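# Place blue foam block, or else cardboard box, on counter

## Task

Look for a blue foam block lying on this room's floor. If one exists, move it onto the counter; if not, move the cardboard box onto the counter. No other object may end up on the counter. The robot must not topple or finish leaning, or the task fails, and the placed object has to stay on the counter without the robot supporting it.

## Robot and tools

Robot: a Hello Robot Stretch 4, about 1.6 m tall, with one arm. It has an omni-wheel base (rim within 0.23 m of the base origin), a vertical mast carrying a lift, a telescoping arm reaching forward, a three-joint wrist (yaw, pitch, roll) and a two-finger gripper. Something in the scene may occasionally nudge a loose object.

Frames: the base frame sits on the floor below the base centre, x forward, y left, z up. The odometry frame is the base frame as it was when the scene began. hand_pose is reported in the base frame and marks the point between the fingers, 0.015 m back from the tips; with all wrist joints at 0 its axes line up with the base frame. Its printed position may be slightly wrong.

Tool execute_actions: argument actions is a list holding exactly one action, or empty to just read state and images. Optional cameras picks which images come back: head_camera, head_left_camera, head_right_camera, wrist_camera, or all (default); [] means none. One action may contain base, joints, or both, plus optional pace and contact_limits; alternatively it contains only end_of_arm. Motions in one action begin together but may finish at different times.
- base: exactly one relative move from where the base last reported itself. translate_m: straight drive, metres, forward positive, -2 to 2. strafe_m: sideways slide, metres, left positive, -2 to 2. rotate_rad: turn in place, radians, counter-clockwise (left) positive, -3.2 to 3.2.
- joints: absolute targets keyed by joint name. lift_m 0 to 1.2 (metres of lift height); arm_m 0 to 0.55 (metres of extension); wrist_yaw_rad -1.134 to 4.276 (0 points forward, positive turns left, 3.14 stows it back; past 3.4 the arm may block it); wrist_pitch_rad -1.117 to 4.259 (0 level, 1.57 pointing down); wrist_roll_rad -1.117 to 4.259 (0 keeps fingers level; positive turns clockwise as viewed from behind the gripper); gripper_m 0 to 0.08 (finger gap, metres). Out-of-range joint targets are clipped and reported; any other bad value or unknown key rejects the whole call with no motion.
- pace: slow, default, fast or max. Base speed ceilings are 0.1/0.3/0.4/0.6 m/s and 1/2/3/4 rad/s; with the lift above 0.2 these shrink, down to 0.3 m/s and 1 rad/s at full height.
- contact_limits: only arm_m, 0 (gentlest) to 0.75 (firmest), default 0.5; the arm halts when it pushes harder than this.
- end_of_arm: "enable_torque" revives wrist or gripper motors that shut off; they then hold in place.
No action runs beyond 15 s. Anything omitted from an action may keep driving toward its previous target unseen. If a call's result reports a stop, later motion calls in that same reply are skipped. A good opening move is lift_m 0.4 with wrist_yaw_rad 0 together to unfold the wrist.

Tool wait: seconds 0 to 10; commands nothing, returns state and images. zoom_image: camera plus region [x0, y0, x1, y1] in pixels, top-left origin, at most 504 by 504, taken from that camera's latest full image. read_manual: only gives licence texts. finished_scene: scene number; ends the scene permanently and says whether it succeeded. Replying without any tool call also ends things.

Cameras: head_camera looks forward and down from the mast top (turn the base to aim it); head_left_camera and head_right_camera are fisheyes beside it looking steeper, showing base and arm; wrist_camera looks along the fingers, fingertips near the bottom of its image.

Result lines: base_status and joint_status tell how each motion ended: done; off_target (stopped short, may still push); contact_stop_at_<key> (hit something; the part goes slack, a slack lift may sag under load, slack wheels may roll); limit_stop_at_<name>, including limit_stop_at_tilt (lean over 6 degrees; lift, arm and wheels go slack and ignore commands until upright) and limit_stop_at_own_body (about to hit itself; moving away works, often triggered by wrist pitch below -0.2 combined with roll below -0.4 or above 4); torque_fault (wrist or gripper motor went limp, needs enable_torque); time_out. on_its_own lists things not commanded this call; there "held at" is the held target, not the actual position. lidar_m: 12 distances in metres, one per 30 degree sector, first straight ahead, going counter-clockwise (4th left, 7th behind, 10th right); "-" means nothing seen or closer than 0.25 m; it sees roughly 0.15 m up to robot height and can miss glass, thin legs and things behind. wrist_depth_mm: 7x7 grid of depths, 100 to 2000 mm, top-left first. base_odometry counts wheel turns (slip counts as motion); heading -3.142 to 3.142, left positive; a gap above about 0.1 rad between turned_by_wheels and turned_by_imu signals a collision or slip. base_tilt in degrees, forward and right positive, with a fixed bias up to about 1.5. motor_effort: percent of maximum, positive toward larger joint values, bracket is the last action's peak; wheel efforts positive mean turning right; a load in a level gripper pulls wrist pitch effort away from 0.

Gripping: command a gap smaller than the object; the fingers stop a bit past first contact. A held object shows the gripper_m reading above the command, nonzero gripper effort, and usually off_target. Gripper effort staying beyond about 50 shuts the motor off and may drop the object.

Avoid: carrying over 1 kg with arm_m above 0.2 while driving or turning, especially fast; steady pushes or pulls with a raised gripper or high contact limit; pressing the gripper into things with base or arm motion; over 2.7 kg in a level gripper; dropping, slamming or hard impacts. Release the object so it rests on the counter by itself before finishing. Shorter robot motion time is better.

Each tool is called after "Request:" by a JSON object that holds its "op" and its "data".

## Session

Request:
{"op": "execute_actions", "data": {"actions": []}}

Scene clock: 0.00 s.
base_odometry: x=+0.000 y=+0.000 heading=+0.000 (m, m, rad; odometry frame)
turned_by_wheels: +0.000 (rad since the last result)
turned_by_imu: +0.000 (rad since the last result)
base_tilt: forward=+0.0 right=-0.8 (deg)
lidar_m: 1.17 0.79 0.72 0.76 1.73 1.58 1.67 2.17 1.55 1.34 1.74 2.11
base_status: not commanded
joint_positions: lift_m=+0.138 arm_m=-0.001 wrist_yaw_rad=+3.132 wrist_pitch_rad=+0.004 wrist_roll_rad=+0.006 gripper_m=+0.040
joint_status: not commanded
motor_effort: lift_m=+19 arm_m=+0 wrist_yaw_rad=-1 wrist_pitch_rad=-10 wrist_roll_rad=+0 gripper_m=-1 wheel_0=-1 wheel_1=+1 wheel_2=+0 (%)
hand_pose: x=-0.0417 y=+0.0894 z=+0.3153 quat_wxyz=(+0.005, -0.002, +0.003, +1.000) (m; base frame)
wrist_depth_mm: - 135 1983 1863 1661 1537 1397 / - 126 244 1863 1661 1464 1366 / - 130 198 1863 1661 1499 1397 / 135 138 1983 1863 1661 1499 1397 / 1576 1921 1921 1863 1618 1464 1366 / 960 1098 163 1008 1138 1138 1098 / - - 466 798 - 798 768
pictures: head_camera, head_left_camera, head_right_camera, wrist_camera
Images, in order (width x height): head_camera 420x560, head_left_camera 420x672, head_right_camera 420x672, wrist_camera 616x392.

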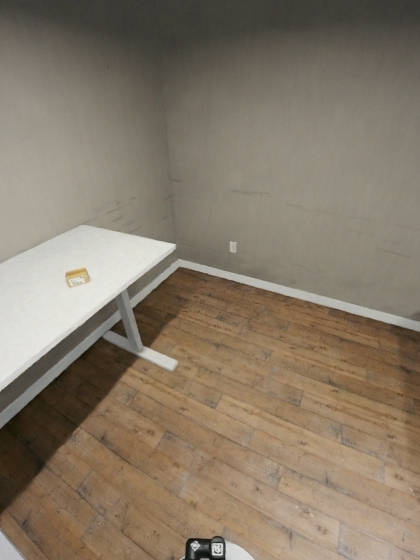

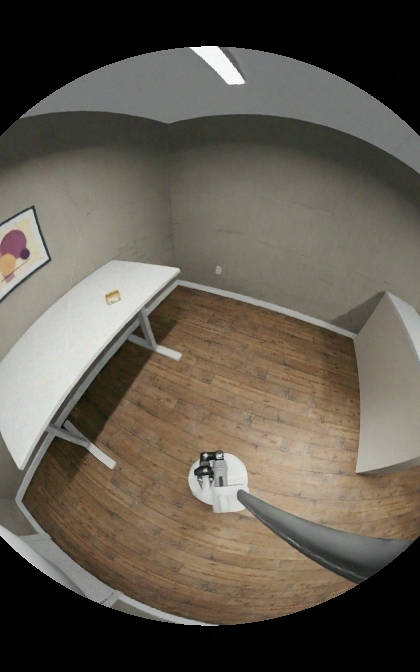

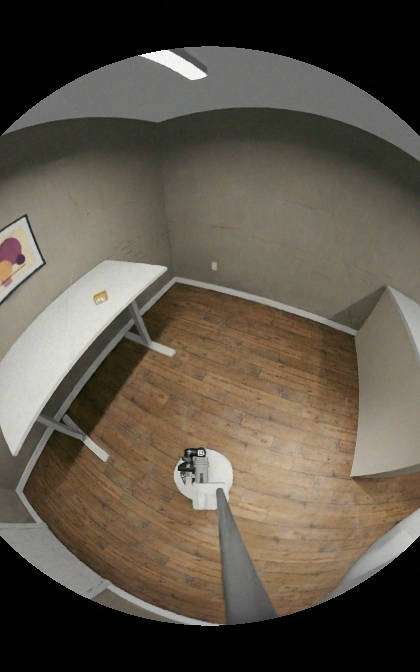

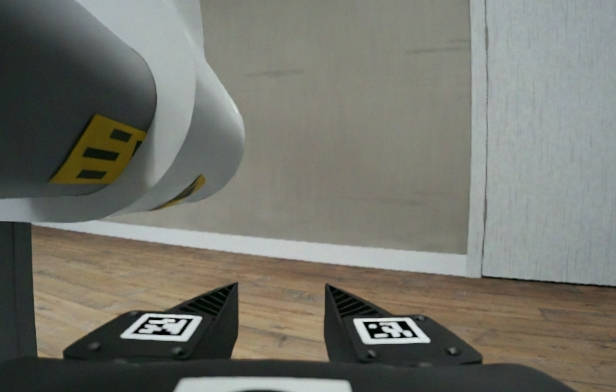

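Request:
{"op": "execute_actions", "data": {"actions": [{"base": {"rotate_rad": -1.8}}]}}

Scene clock: 3.20 s.
base_odometry: x=+0.000 y=+0.000 heading=-1.799 (m, m, rad; odometry frame)
turned_by_wheels: -1.799 (rad since the last result)
turned_by_imu: -1.764 (rad since the last result)
base_tilt: forward=+0.0 right=-0.7 (deg)
lidar_m: 1.32 1.47 2.11 2.12 0.89 0.75 0.74 0.87 1.59 1.62 1.84 3.09
base_status: done
joint_positions: lift_m=+0.138 arm_m=-0.001 wrist_yaw_rad=+3.132 wrist_pitch_rad=+0.004 wrist_roll_rad=+0.006 gripper_m=+0.040
joint_status: not commanded
motor_effort: lift_m=+19(19) arm_m=+0(0) wrist_yaw_rad=+0(2) wrist_pitch_rad=-9(9) wrist_roll_rad=+0(1) gripper_m=-1(1) wheel_0=+5(6) wheel_1=+4(12) wheel_2=+3(10) (%)
hand_pose: x=-0.0417 y=+0.0894 z=+0.3153 quat_wxyz=(+0.005, -0.002, +0.003, +1.000) (m; base frame)
wrist_depth_mm: - 135 1205 1255 1182 1160 1138 / - 126 245 1661 1618 1537 1499 / - 130 198 1661 1618 1499 1464 / 136 138 1756 1661 1661 1537 1499 / 1618 1808 1708 1661 1576 1537 1430 / 946 1098 163 1008 1138 1138 1098 / - - 469 798 - 798 768
pictures: head_camera, head_left_camera, head_right_camera, wrist_camera
Images, in order (width x height): head_camera 420x560, head_left_camera 420x672, head_right_camera 420x672, wrist_camera 616x392.

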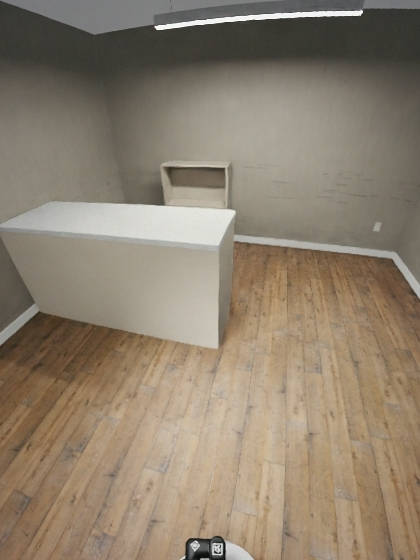

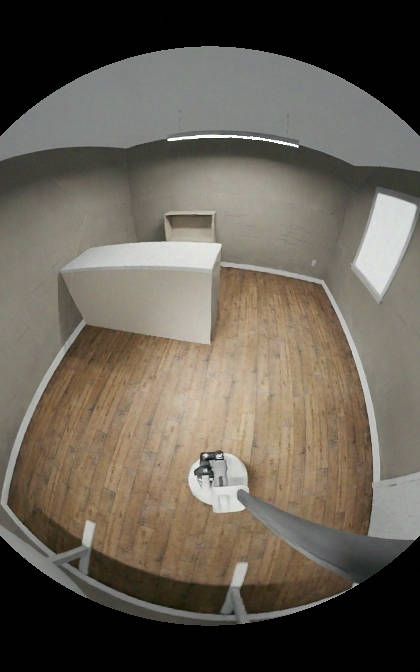

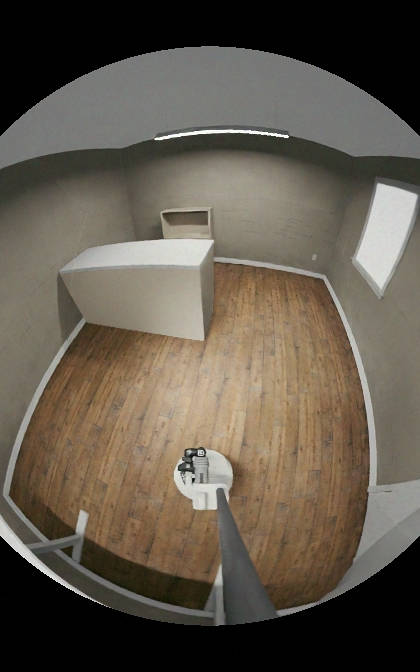

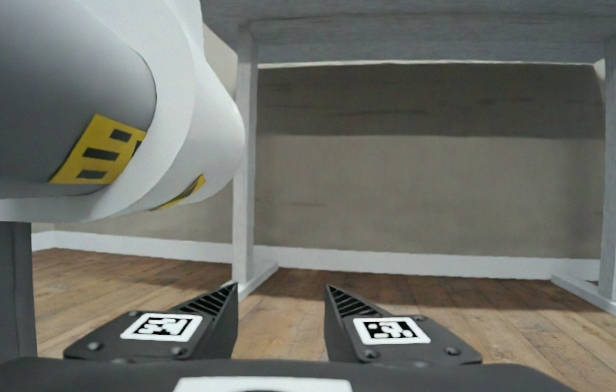

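Request:
{"op": "execute_actions", "data": {"actions": [{"base": {"rotate_rad": -0.42}, "pace": "fast"}], "cameras": []}}

Request:
{"op": "execute_actions", "data": {"actions": [{"base": {"translate_m": 2.0}, "pace": "max"}]}}

Scene clock: 6.37 s.
base_odometry: x=+0.000 y=+0.000 heading=-2.218 (m, m, rad; odometry frame)
turned_by_wheels: -0.419 (rad since the last result)
turned_by_imu: -0.410 (rad since the last result)
base_tilt: forward=-0.1 right=-0.7 (deg)
lidar_m: 3.18 1.33 1.55 2.12 2.14 0.88 0.70 0.76 1.76 1.59 1.60 2.00
base_status: done
joint_positions: lift_m=+0.138 arm_m=-0.001 wrist_yaw_rad=+3.132 wrist_pitch_rad=+0.004 wrist_roll_rad=+0.006 gripper_m=+0.040
joint_status: not commanded
motor_effort: lift_m=+19(19) arm_m=-1(0) wrist_yaw_rad=+1(2) wrist_pitch_rad=-10(10) wrist_roll_rad=+0(0) gripper_m=-1(1) wheel_0=+4(12) wheel_1=+3(11) wheel_2=+2(12) (%)
hand_pose: x=-0.0417 y=+0.0894 z=+0.3153 quat_wxyz=(+0.005, -0.002, +0.003, +1.000) (m; base frame)
wrist_depth_mm: - 135 1138 1205 1229 1255 - / - 126 245 1661 1756 1983 - / - 130 198 1661 1808 - - / 135 138 1661 1756 1808 1983 - / 1464 1537 1618 1708 1756 1921 - / 904 1060 163 1025 1118 1118 1118 / - - 469 809 - 798 788
pictures: none
No camera images: the call's "cameras" was empty. Leave "cameras" out to get every camera's image.

Scene clock: 11.17 s.
base_odometry: x=-1.205 y=-1.596 heading=-2.217 (m, m, rad; odometry frame)
turned_by_wheels: +0.001 (rad since the last result)
turned_by_imu: +0.002 (rad since the last result)
base_tilt: forward=+0.0 right=-0.8 (deg)
lidar_m: 1.23 1.25 1.33 0.72 0.63 0.78 3.32 2.20 1.39 1.18 1.20 1.39
base_status: done
joint_positions: lift_m=+0.138 arm_m=-0.001 wrist_yaw_rad=+3.132 wrist_pitch_rad=+0.004 wrist_roll_rad=+0.006 gripper_m=+0.040
joint_status: not commanded
motor_effort: lift_m=+19(19) arm_m=+0(0) wrist_yaw_rad=+1(1) wrist_pitch_rad=-11(9) wrist_roll_rad=+0(0) gripper_m=-2(1) wheel_0=+4(8) wheel_1=+4(12) wheel_2=+3(18) (%)
hand_pose: x=-0.0417 y=+0.0894 z=+0.3153 quat_wxyz=(+0.005, -0.002, +0.003, +1.000) (m; base frame)
wrist_depth_mm: - 136 - - - 831 654 / - 126 245 - - 831 640 / - 130 198 - - 842 647 / 136 138 - - - 842 640 / 1618 1863 - - - 854 647 / 946 1060 163 1025 1118 820 640 / - - 469 820 - 732 647
pictures: head_camera, head_left_camera, head_right_camera, wrist_camera
Images, in order (width x height): head_camera 420x560, head_left_camera 420x672, head_right_camera 420x672, wrist_camera 616x392.

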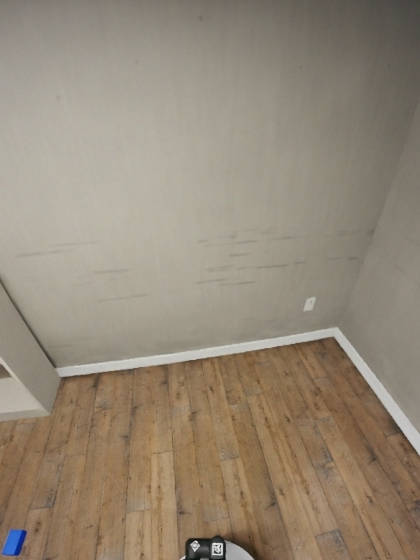

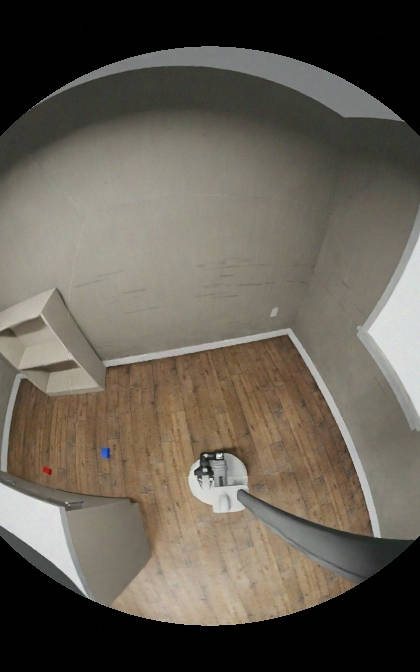

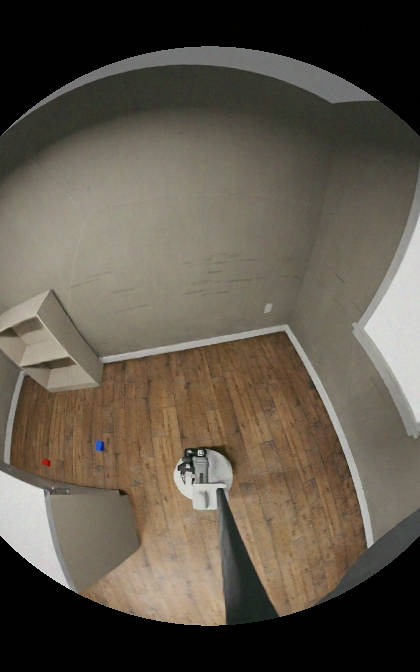

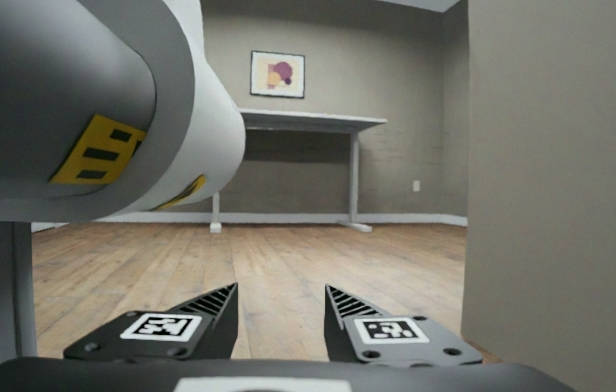

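Request:
{"op": "execute_actions", "data": {"actions": [{"base": {"rotate_rad": 1.545}, "joints": {"lift_m": 0.4, "wrist_yaw_rad": 0, "gripper_m": 0.08}}]}}

Scene clock: 19.90 s.
base_odometry: x=-1.205 y=-1.596 heading=-0.674 (m, m, rad; odometry frame)
turned_by_wheels: +1.544 (rad since the last result)
turned_by_imu: +1.517 (rad since the last result)
base_tilt: forward=-0.1 right=-0.8 (deg)
lidar_m: 2.48 0.64 0.80 2.73 2.37 1.39 1.18 1.20 1.43 1.24 1.25 1.32
base_status: done
joint_positions: lift_m=+0.400 arm_m=-0.001 wrist_yaw_rad=+0.000 wrist_pitch_rad=+0.004 wrist_roll_rad=+0.006 gripper_m=+0.080
joint_status: all done
motor_effort: lift_m=+23(24) arm_m=+0(0) wrist_yaw_rad=+0(9) wrist_pitch_rad=-10(9) wrist_roll_rad=-1(0) gripper_m=+0(1) wheel_0=-6(10) wheel_1=-5(9) wheel_2=-3(12) (%)
hand_pose: x=+0.3829 y=-0.0873 z=+0.5771 quat_wxyz=(+1.000, +0.003, +0.002, +0.000) (m; base frame)
wrist_depth_mm: 439 - - - - 1537 904 / 433 854 - - - 1336 931 / 436 931 - - 1618 1499 917 / 466 931 - - 1708 1397 931 / 469 946 - - 1708 1464 931 / 424 129 1708 1863 161 1336 931 / - - 1308 1397 137 - -
pictures: head_camera, head_left_camera, head_right_camera, wrist_camera
Images, in order (width x height): head_camera 420x560, head_left_camera 420x672, head_right_camera 420x672, wrist_camera 616x392.

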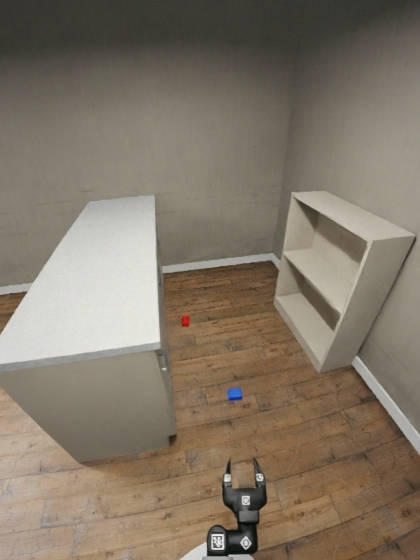

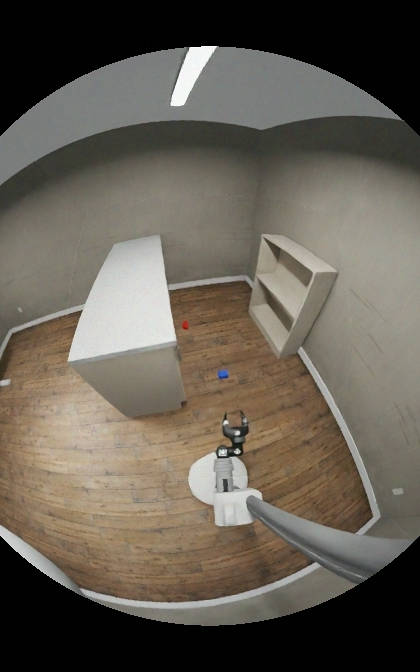

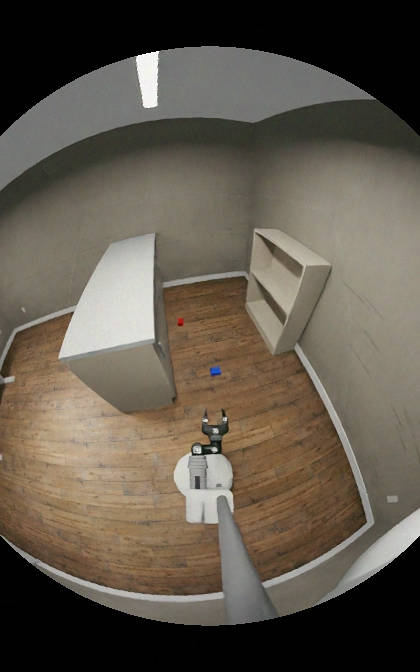

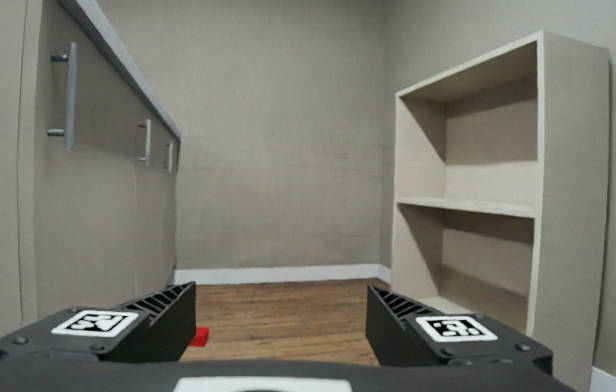

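Request:
{"op": "zoom_image", "data": {"camera": "head_camera", "region": [170, 340, 300, 500]}}

Region (170, 340, 300, 500) of head_camera's 420x560 image, scaled by 3.150, with more detail than that image has; it fills the left 410 columns of this view, and the rest is white.

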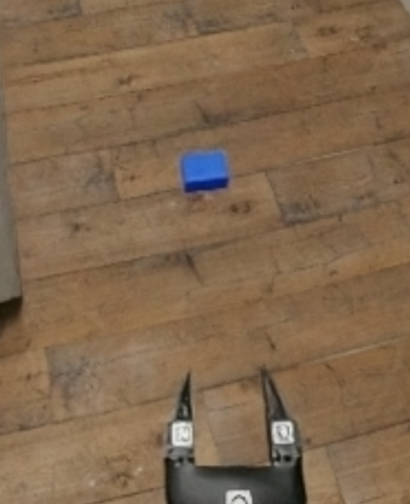

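Request:
{"op": "execute_actions", "data": {"actions": [{"base": {"translate_m": 0.35}, "joints": {"lift_m": 0.3, "arm_m": 0.44, "wrist_pitch_rad": 1.57, "wrist_roll_rad": 1.47}}], "cameras": ["head_camera", "wrist_camera", "head_right_camera"]}}

Scene clock: 29.57 s.
base_odometry: x=-0.932 y=-1.814 heading=-0.673 (m, m, rad; odometry frame)
turned_by_wheels: +0.001 (rad since the last result)
turned_by_imu: +0.002 (rad since the last result)
base_tilt: forward=-0.1 right=-0.7 (deg)
lidar_m: 2.14 0.34 0.37 0.72 2.81 1.82 1.55 1.54 1.33 1.16 1.09 1.04
base_status: done
joint_positions: lift_m=+0.300 arm_m=+0.438 wrist_yaw_rad=+0.000 wrist_pitch_rad=+1.570 wrist_roll_rad=+1.470 gripper_m=+0.080
joint_status: all done
motor_effort: lift_m=+14(21) arm_m=+8(9) wrist_yaw_rad=-1(0) wrist_pitch_rad=+0(6) wrist_roll_rad=+1(10) gripper_m=+0(0) wheel_0=+6(12) wheel_1=+6(9) wheel_2=-3(13) (%)
hand_pose: x=+0.6096 y=-0.0874 z=+0.2659 quat_wxyz=(+0.525, +0.474, +0.524, -0.474) (m; base frame)
wrist_depth_mm: 397 402 410 413 415 424 427 / 397 407 410 415 421 424 430 / 402 404 410 418 421 427 430 / 404 407 413 377 427 424 433 / 404 410 418 421 424 433 436 / 404 129 415 421 160 427 436 / - - 418 424 136 - -
pictures: head_camera, head_right_camera, wrist_camera
Images, in order (width x height): head_camera 420x560, head_right_camera 420x672, wrist_camera 616x392.

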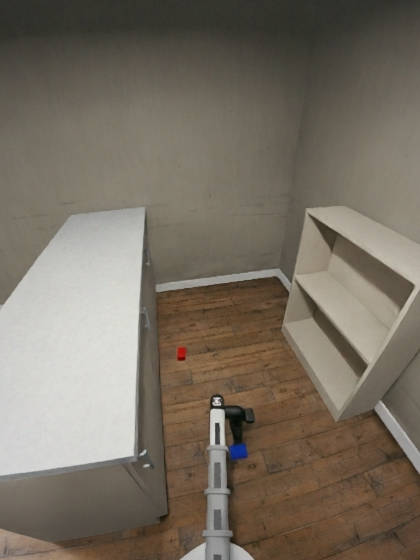

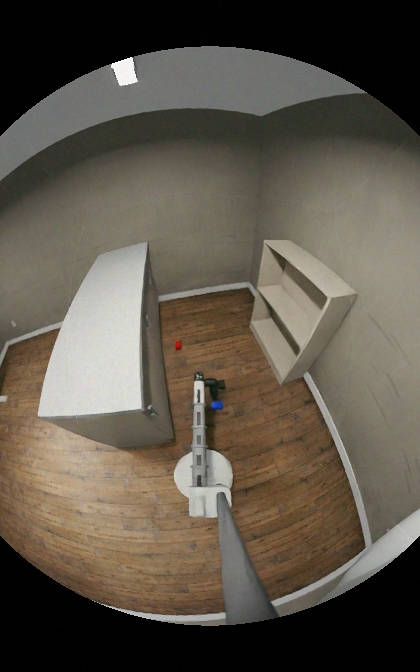

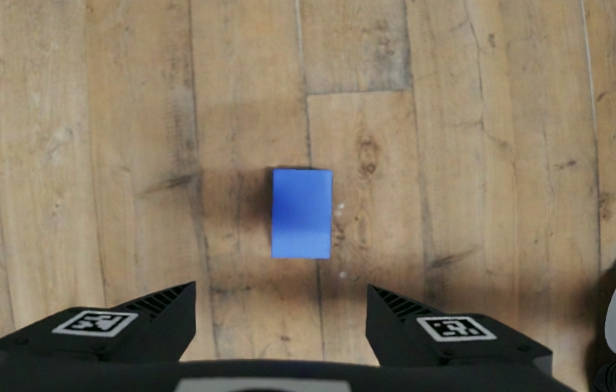

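Request:
{"op": "execute_actions", "data": {"actions": [{"base": {"strafe_m": -0.028}, "joints": {"lift_m": 0.14, "arm_m": 0.424}}], "cameras": ["wrist_camera"]}}

Scene clock: 36.93 s.
base_odometry: x=-0.949 y=-1.836 heading=-0.673 (m, m, rad; odometry frame)
turned_by_wheels: +0.000 (rad since the last result)
turned_by_imu: +0.002 (rad since the last result)
base_tilt: forward=-0.1 right=-0.7 (deg)
lidar_m: 2.14 0.35 0.36 0.71 2.85 1.79 1.52 1.53 1.31 1.14 1.12 1.02
base_status: done
joint_positions: lift_m=+0.140 arm_m=+0.426 wrist_yaw_rad=+0.000 wrist_pitch_rad=+1.570 wrist_roll_rad=+1.470 gripper_m=+0.080
joint_status: all done
motor_effort: lift_m=+14(14) arm_m=-9(10) wrist_yaw_rad=-1(1) wrist_pitch_rad=-2(0) wrist_roll_rad=+1(1) gripper_m=+0(0) wheel_0=+4(14) wheel_1=-3(12) wheel_2=+0(2) (%)
hand_pose: x=+0.5966 y=-0.0874 z=+0.1059 quat_wxyz=(+0.525, +0.474, +0.524, -0.474) (m; base frame)
wrist_depth_mm: 245 248 251 254 256 260 264 / 246 249 251 256 258 262 264 / 247 249 253 256 260 263 266 / 249 251 253 256 259 265 268 / 248 252 254 213 262 266 268 / 251 130 211 214 160 265 271 / - - 257 259 137 - -
pictures: wrist_camera
Images, in order (width x height): wrist_camera 616x392.

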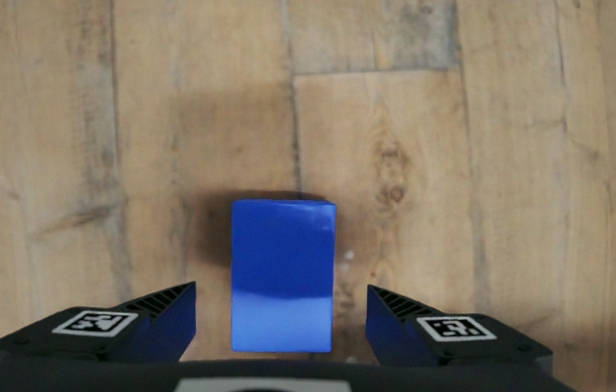

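Request:
{"op": "execute_actions", "data": {"actions": [{"joints": {"lift_m": 0.062}}], "cameras": ["wrist_camera"]}}

Request:
{"op": "execute_actions", "data": {"actions": [{"joints": {"gripper_m": 0.045}}], "cameras": ["wrist_camera"]}}

Scene clock: 39.90 s.
base_odometry: x=-0.949 y=-1.836 heading=-0.673 (m, m, rad; odometry frame)
turned_by_wheels: +0.000 (rad since the last result)
turned_by_imu: +0.001 (rad since the last result)
base_tilt: forward=-0.1 right=-0.7 (deg)
lidar_m: 2.15 0.35 0.39 0.72 2.83 1.81 1.54 1.55 1.31 1.13 1.07 1.01
base_status: not commanded
joint_positions: lift_m=+0.062 arm_m=+0.426 wrist_yaw_rad=+0.000 wrist_pitch_rad=+1.570 wrist_roll_rad=+1.470 gripper_m=+0.080
joint_status: all done
motor_effort: lift_m=+14(13) arm_m=-9(9) wrist_yaw_rad=+1(1) wrist_pitch_rad=-1(1) wrist_roll_rad=+2(1) gripper_m=+0(0) wheel_0=+3(4) wheel_1=-3(3) wheel_2=+0(0) (%)
hand_pose: x=+0.5966 y=-0.0874 z=+0.0279 quat_wxyz=(+0.525, +0.474, +0.524, -0.474) (m; base frame)
wrist_depth_mm: 171 172 175 177 179 181 - / 170 173 175 177 180 181 184 / 171 174 176 178 180 183 185 / 173 175 176 178 181 184 185 / 174 175 133 135 182 185 187 / 173 129 134 135 139 185 187 / - - 135 136 137 - -
pictures: wrist_camera
Images, in order (width x height): wrist_camera 616x392.

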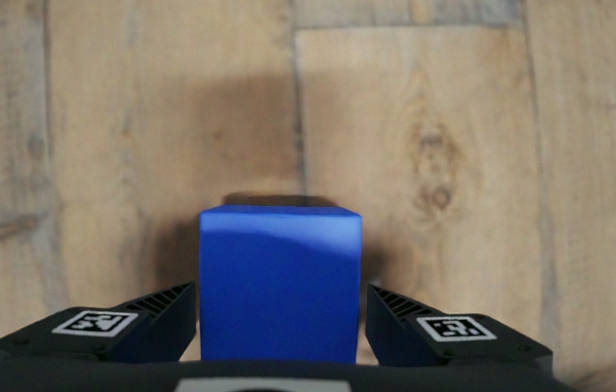

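Scene clock: 40.93 s.
base_odometry: x=-0.949 y=-1.836 heading=-0.673 (m, m, rad; odometry frame)
turned_by_wheels: +0.000 (rad since the last result)
turned_by_imu: +0.000 (rad since the last result)
base_tilt: forward=-0.1 right=-0.8 (deg)
lidar_m: 2.15 0.35 0.38 0.74 2.84 1.80 1.53 1.56 1.31 1.12 1.10 1.02
base_status: not commanded
joint_positions: lift_m=+0.062 arm_m=+0.426 wrist_yaw_rad=+0.000 wrist_pitch_rad=+1.570 wrist_roll_rad=+1.470 gripper_m=+0.058
joint_status: gripper_m off_target (ended at +0.058, target +0.045)
on_its_own: gripper_m is held at +0.052, not at your +0.045, by its contact guard: the fingers met something
motor_effort: lift_m=+14(14) arm_m=-9(9) wrist_yaw_rad=+2(0) wrist_pitch_rad=-2(1) wrist_roll_rad=+1(1) gripper_m=-39(39) wheel_0=+4(3) wheel_1=-3(3) wheel_2=+0(0) (%)
hand_pose: x=+0.5966 y=-0.0874 z=+0.0279 quat_wxyz=(+0.525, +0.474, +0.524, -0.474) (m; base frame)
wrist_depth_mm: 170 172 174 177 179 181 - / 171 173 175 177 180 182 183 / 172 174 176 178 180 182 184 / 172 175 176 178 181 184 185 / 174 175 134 135 182 185 186 / 174 176 134 135 136 186 187 / - - 134 136 - - -
pictures: wrist_camera
Images, in order (width x height): wrist_camera 616x392.

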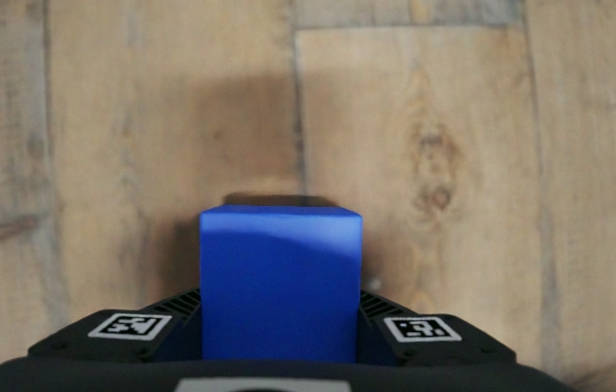

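Request:
{"op": "execute_actions", "data": {"actions": [{"joints": {"lift_m": 1.06, "arm_m": 0.54}, "pace": "fast"}], "cameras": ["head_camera", "wrist_camera"]}}

Scene clock: 48.07 s.
base_odometry: x=-0.949 y=-1.836 heading=-0.673 (m, m, rad; odometry frame)
turned_by_wheels: +0.000 (rad since the last result)
turned_by_imu: +0.002 (rad since the last result)
base_tilt: forward=+0.0 right=-0.8 (deg)
lidar_m: 2.16 0.36 0.40 0.74 2.84 1.78 1.54 1.55 1.30 1.14 1.06 1.03
base_status: not commanded
joint_positions: lift_m=+1.060 arm_m=+0.538 wrist_yaw_rad=+0.000 wrist_pitch_rad=+1.570 wrist_roll_rad=+1.470 gripper_m=+0.058
joint_status: all done
on_its_own: gripper_m is held at +0.052, not at your +0.045, by its contact guard: the fingers met something
motor_effort: lift_m=+23(24) arm_m=+9(10) wrist_yaw_rad=+1(0) wrist_pitch_rad=-1(0) wrist_roll_rad=+1(2) gripper_m=-39(39) wheel_0=+3(4) wheel_1=-3(3) wheel_2=+0(0) (%)
hand_pose: x=+0.7095 y=-0.0874 z=+1.0252 quat_wxyz=(+0.525, +0.474, +0.524, -0.474) (m; base frame)
wrist_depth_mm: 1098 1138 1160 1160 1182 1182 1229 / 1138 1138 1160 1182 1182 1182 1229 / 1118 1160 1160 1182 1182 1205 1229 / 1160 1138 1182 1182 1205 1182 1229 / 1138 1138 133 134 1182 991 1008 / 1138 1160 134 135 136 1008 1025 / - - 134 135 - - 1255
pictures: head_camera, wrist_camera
Images, in order (width x height): head_camera 420x560, wrist_camera 616x392.

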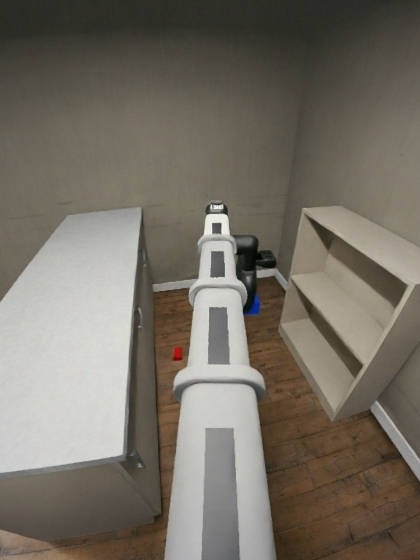

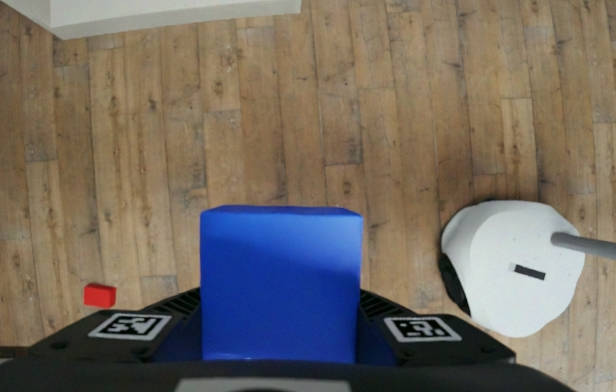

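Request:
{"op": "execute_actions", "data": {"actions": [{"base": {"rotate_rad": 0.87}, "joints": {"lift_m": 1.1}}], "cameras": ["head_camera", "wrist_camera"]}}

Scene clock: 51.97 s.
base_odometry: x=-0.949 y=-1.836 heading=+0.196 (m, m, rad; odometry frame)
turned_by_wheels: +0.869 (rad since the last result)
turned_by_imu: +0.854 (rad since the last result)
base_tilt: forward=-0.1 right=-0.8 (deg)
lidar_m: 0.36 0.56 2.79 2.01 1.57 1.52 1.47 1.14 1.12 1.03 1.41 0.39
base_status: done
joint_positions: lift_m=+1.100 arm_m=+0.539 wrist_yaw_rad=+0.000 wrist_pitch_rad=+1.570 wrist_roll_rad=+1.470 gripper_m=+0.058
joint_status: all done
on_its_own: gripper_m is held at +0.052, not at your +0.045, by its contact guard: the fingers met something
motor_effort: lift_m=+23(24) arm_m=+8(9) wrist_yaw_rad=+1(1) wrist_pitch_rad=-2(0) wrist_roll_rad=+2(2) gripper_m=-39(39) wheel_0=-4(5) wheel_1=-4(9) wheel_2=-3(9) (%)
hand_pose: x=+0.7097 y=-0.0874 z=+1.0652 quat_wxyz=(+0.525, +0.474, +0.524, -0.474) (m; base frame)
wrist_depth_mm: 293 294 298 303 306 1229 1255 / 293 296 300 304 307 1255 1281 / 293 297 303 306 307 312 1255 / 296 300 301 304 310 314 1255 / 296 300 133 135 312 317 320 / 298 298 134 135 136 319 320 / - - 134 136 - - 322
pictures: head_camera, wrist_camera
Images, in order (width x height): head_camera 420x560, wrist_camera 616x392.

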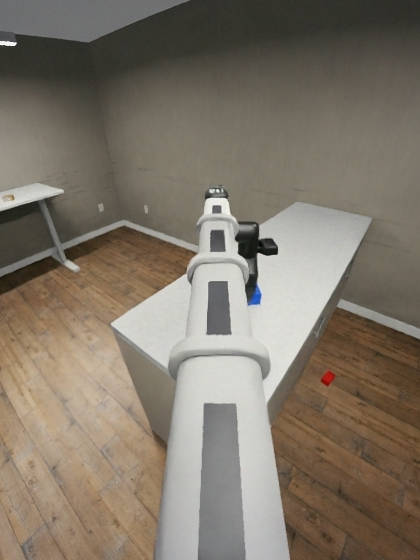

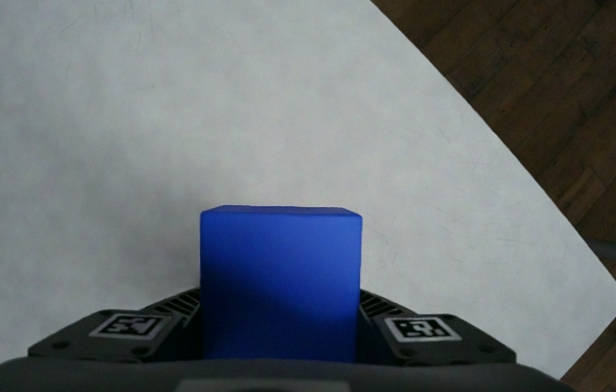

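Request:
{"op": "execute_actions", "data": {"actions": [{"joints": {"lift_m": 0.978}}], "cameras": ["wrist_camera"]}}

Scene clock: 54.67 s.
base_odometry: x=-0.949 y=-1.836 heading=+0.196 (m, m, rad; odometry frame)
turned_by_wheels: +0.000 (rad since the last result)
turned_by_imu: +0.001 (rad since the last result)
base_tilt: forward=-0.1 right=-0.8 (deg)
lidar_m: 0.37 0.53 2.81 2.01 1.57 1.54 1.48 1.14 1.13 1.02 1.40 0.40
base_status: not commanded
joint_positions: lift_m=+0.978 arm_m=+0.539 wrist_yaw_rad=+0.000 wrist_pitch_rad=+1.570 wrist_roll_rad=+1.470 gripper_m=+0.058
joint_status: all done
on_its_own: gripper_m is held at +0.052, not at your +0.045, by its contact guard: the fingers met something
motor_effort: lift_m=+14(21) arm_m=+8(8) wrist_yaw_rad=+2(1) wrist_pitch_rad=-2(1) wrist_roll_rad=+2(1) gripper_m=-39(39) wheel_0=-4(4) wheel_1=-4(5) wheel_2=-2(3) (%)
hand_pose: x=+0.7097 y=-0.0874 z=+0.9439 quat_wxyz=(+0.525, +0.474, +0.524, -0.474) (m; base frame)
wrist_depth_mm: 176 178 180 182 184 187 1118 / 176 179 181 183 186 187 190 / 177 180 181 183 187 189 190 / 178 181 181 184 188 189 191 / 179 181 134 135 187 190 192 / 180 181 134 135 136 191 193 / - - 134 135 - - -
pictures: wrist_camera
Images, in order (width x height): wrist_camera 616x392.

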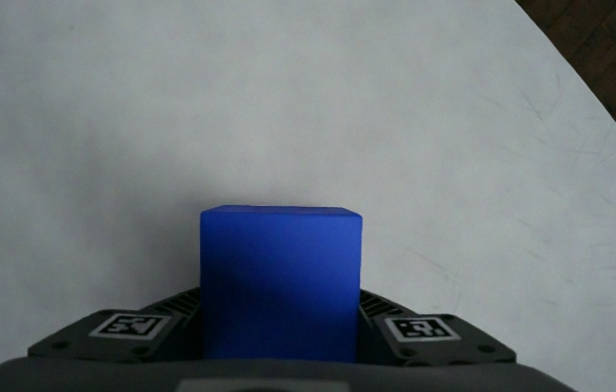

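Request:
{"op": "execute_actions", "data": {"actions": [{"joints": {"lift_m": 0.973}, "pace": "slow"}], "cameras": []}}

Request:
{"op": "execute_actions", "data": {"actions": [{"joints": {"gripper_m": 0.08}}], "cameras": []}}

Request:
{"op": "execute_actions", "data": {"actions": [{"joints": {"lift_m": 1.06}}], "cameras": ["head_camera", "wrist_camera"]}}

Scene clock: 56.83 s.
base_odometry: x=-0.949 y=-1.836 heading=+0.196 (m, m, rad; odometry frame)
turned_by_wheels: +0.000 (rad since the last result)
turned_by_imu: +0.001 (rad since the last result)
base_tilt: forward=-0.1 right=-0.8 (deg)
lidar_m: 0.36 0.55 2.80 2.02 1.58 1.55 1.47 1.15 1.13 1.02 1.42 0.39
base_status: not commanded
joint_positions: lift_m=+0.973 arm_m=+0.539 wrist_yaw_rad=+0.000 wrist_pitch_rad=+1.570 wrist_roll_rad=+1.470 gripper_m=+0.058
joint_status: all done
on_its_own: gripper_m is held at +0.052, not at your +0.045, by its contact guard: the fingers met something
motor_effort: lift_m=+14(14) arm_m=+8(8) wrist_yaw_rad=+0(1) wrist_pitch_rad=-1(2) wrist_roll_rad=+1(2) gripper_m=-39(39) wheel_0=-4(4) wheel_1=-5(5) wheel_2=-3(2) (%)
hand_pose: x=+0.7097 y=-0.0874 z=+0.9389 quat_wxyz=(+0.525, +0.474, +0.524, -0.474) (m; base frame)
wrist_depth_mm: 171 173 176 177 179 182 185 / 172 174 176 179 180 183 185 / 173 175 177 179 181 183 185 / 173 175 177 179 182 185 186 / 175 176 134 135 183 185 187 / 175 176 134 135 136 185 188 / - - 134 135 - - -
pictures: none
No camera images: the call's "cameras" was empty. Leave "cameras" out to get every camera's image.

Scene clock: 57.77 s.
base_odometry: x=-0.949 y=-1.836 heading=+0.196 (m, m, rad; odometry frame)
turned_by_wheels: +0.000 (rad since the last result)
turned_by_imu: +0.000 (rad since the last result)
base_tilt: forward=-0.1 right=-0.7 (deg)
lidar_m: 0.36 0.53 2.80 2.01 1.57 1.53 1.45 1.15 1.13 1.03 1.44 0.40
base_status: not commanded
joint_positions: lift_m=+0.973 arm_m=+0.539 wrist_yaw_rad=+0.000 wrist_pitch_rad=+1.570 wrist_roll_rad=+1.470 gripper_m=+0.080
joint_status: all done
motor_effort: lift_m=+14(14) arm_m=+8(8) wrist_yaw_rad=+0(1) wrist_pitch_rad=-1(1) wrist_roll_rad=+1(2) gripper_m=+1(38) wheel_0=-4(4) wheel_1=-5(5) wheel_2=-3(2) (%)
hand_pose: x=+0.7097 y=-0.0874 z=+0.9389 quat_wxyz=(+0.525, +0.474, +0.524, -0.474) (m; base frame)
wrist_depth_mm: 171 172 175 177 180 182 184 / 172 174 176 179 180 183 184 / 172 175 177 179 181 183 185 / 173 175 177 179 181 184 186 / 174 176 134 135 183 185 187 / 175 129 135 136 139 185 188 / - - 135 136 136 - -
pictures: none
No camera images: the call's "cameras" was empty. Leave "cameras" out to get every camera's image.

Scene clock: 59.13 s.
base_odometry: x=-0.949 y=-1.836 heading=+0.196 (m, m, rad; odometry frame)
turned_by_wheels: +0.000 (rad since the last result)
turned_by_imu: +0.000 (rad since the last result)
base_tilt: forward=-0.1 right=-0.7 (deg)
lidar_m: 0.35 0.54 2.79 2.04 1.58 1.53 1.48 1.17 1.13 1.01 1.42 0.40
base_status: not commanded
joint_positions: lift_m=+1.060 arm_m=+0.539 wrist_yaw_rad=+0.000 wrist_pitch_rad=+1.570 wrist_roll_rad=+1.470 gripper_m=+0.080
joint_status: all done
motor_effort: lift_m=+23(24) arm_m=+8(8) wrist_yaw_rad=-3(1) wrist_pitch_rad=-2(1) wrist_roll_rad=+2(2) gripper_m=+0(0) wheel_0=-4(3) wheel_1=-5(5) wheel_2=-3(2) (%)
hand_pose: x=+0.7097 y=-0.0874 z=+1.0252 quat_wxyz=(+0.525, +0.474, +0.524, -0.474) (m; base frame)
wrist_depth_mm: 253 256 259 264 266 1205 1205 / 255 257 260 264 267 271 1205 / 255 258 263 264 268 272 1205 / 257 260 262 266 271 273 274 / 258 260 263 221 271 276 277 / 259 129 222 223 160 274 279 / - - 267 268 137 - -
pictures: head_camera, wrist_camera
Images, in order (width x height): head_camera 420x560, wrist_camera 616x392.

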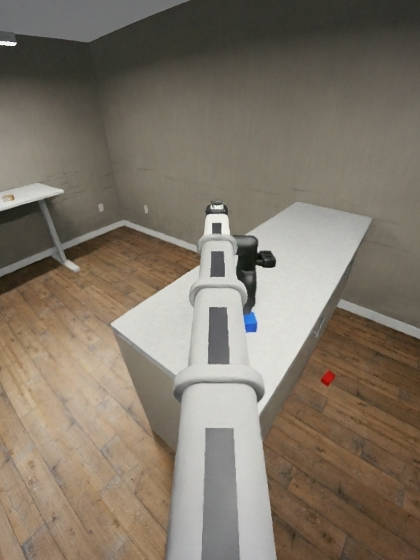

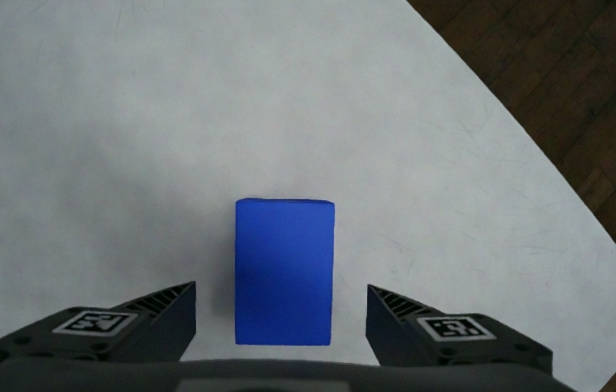

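The block is resting on the counter and the gripper is clear of it.

Request:
{"op": "finished_scene", "data": {"scene": 1}}

The scene is finished: the task was done.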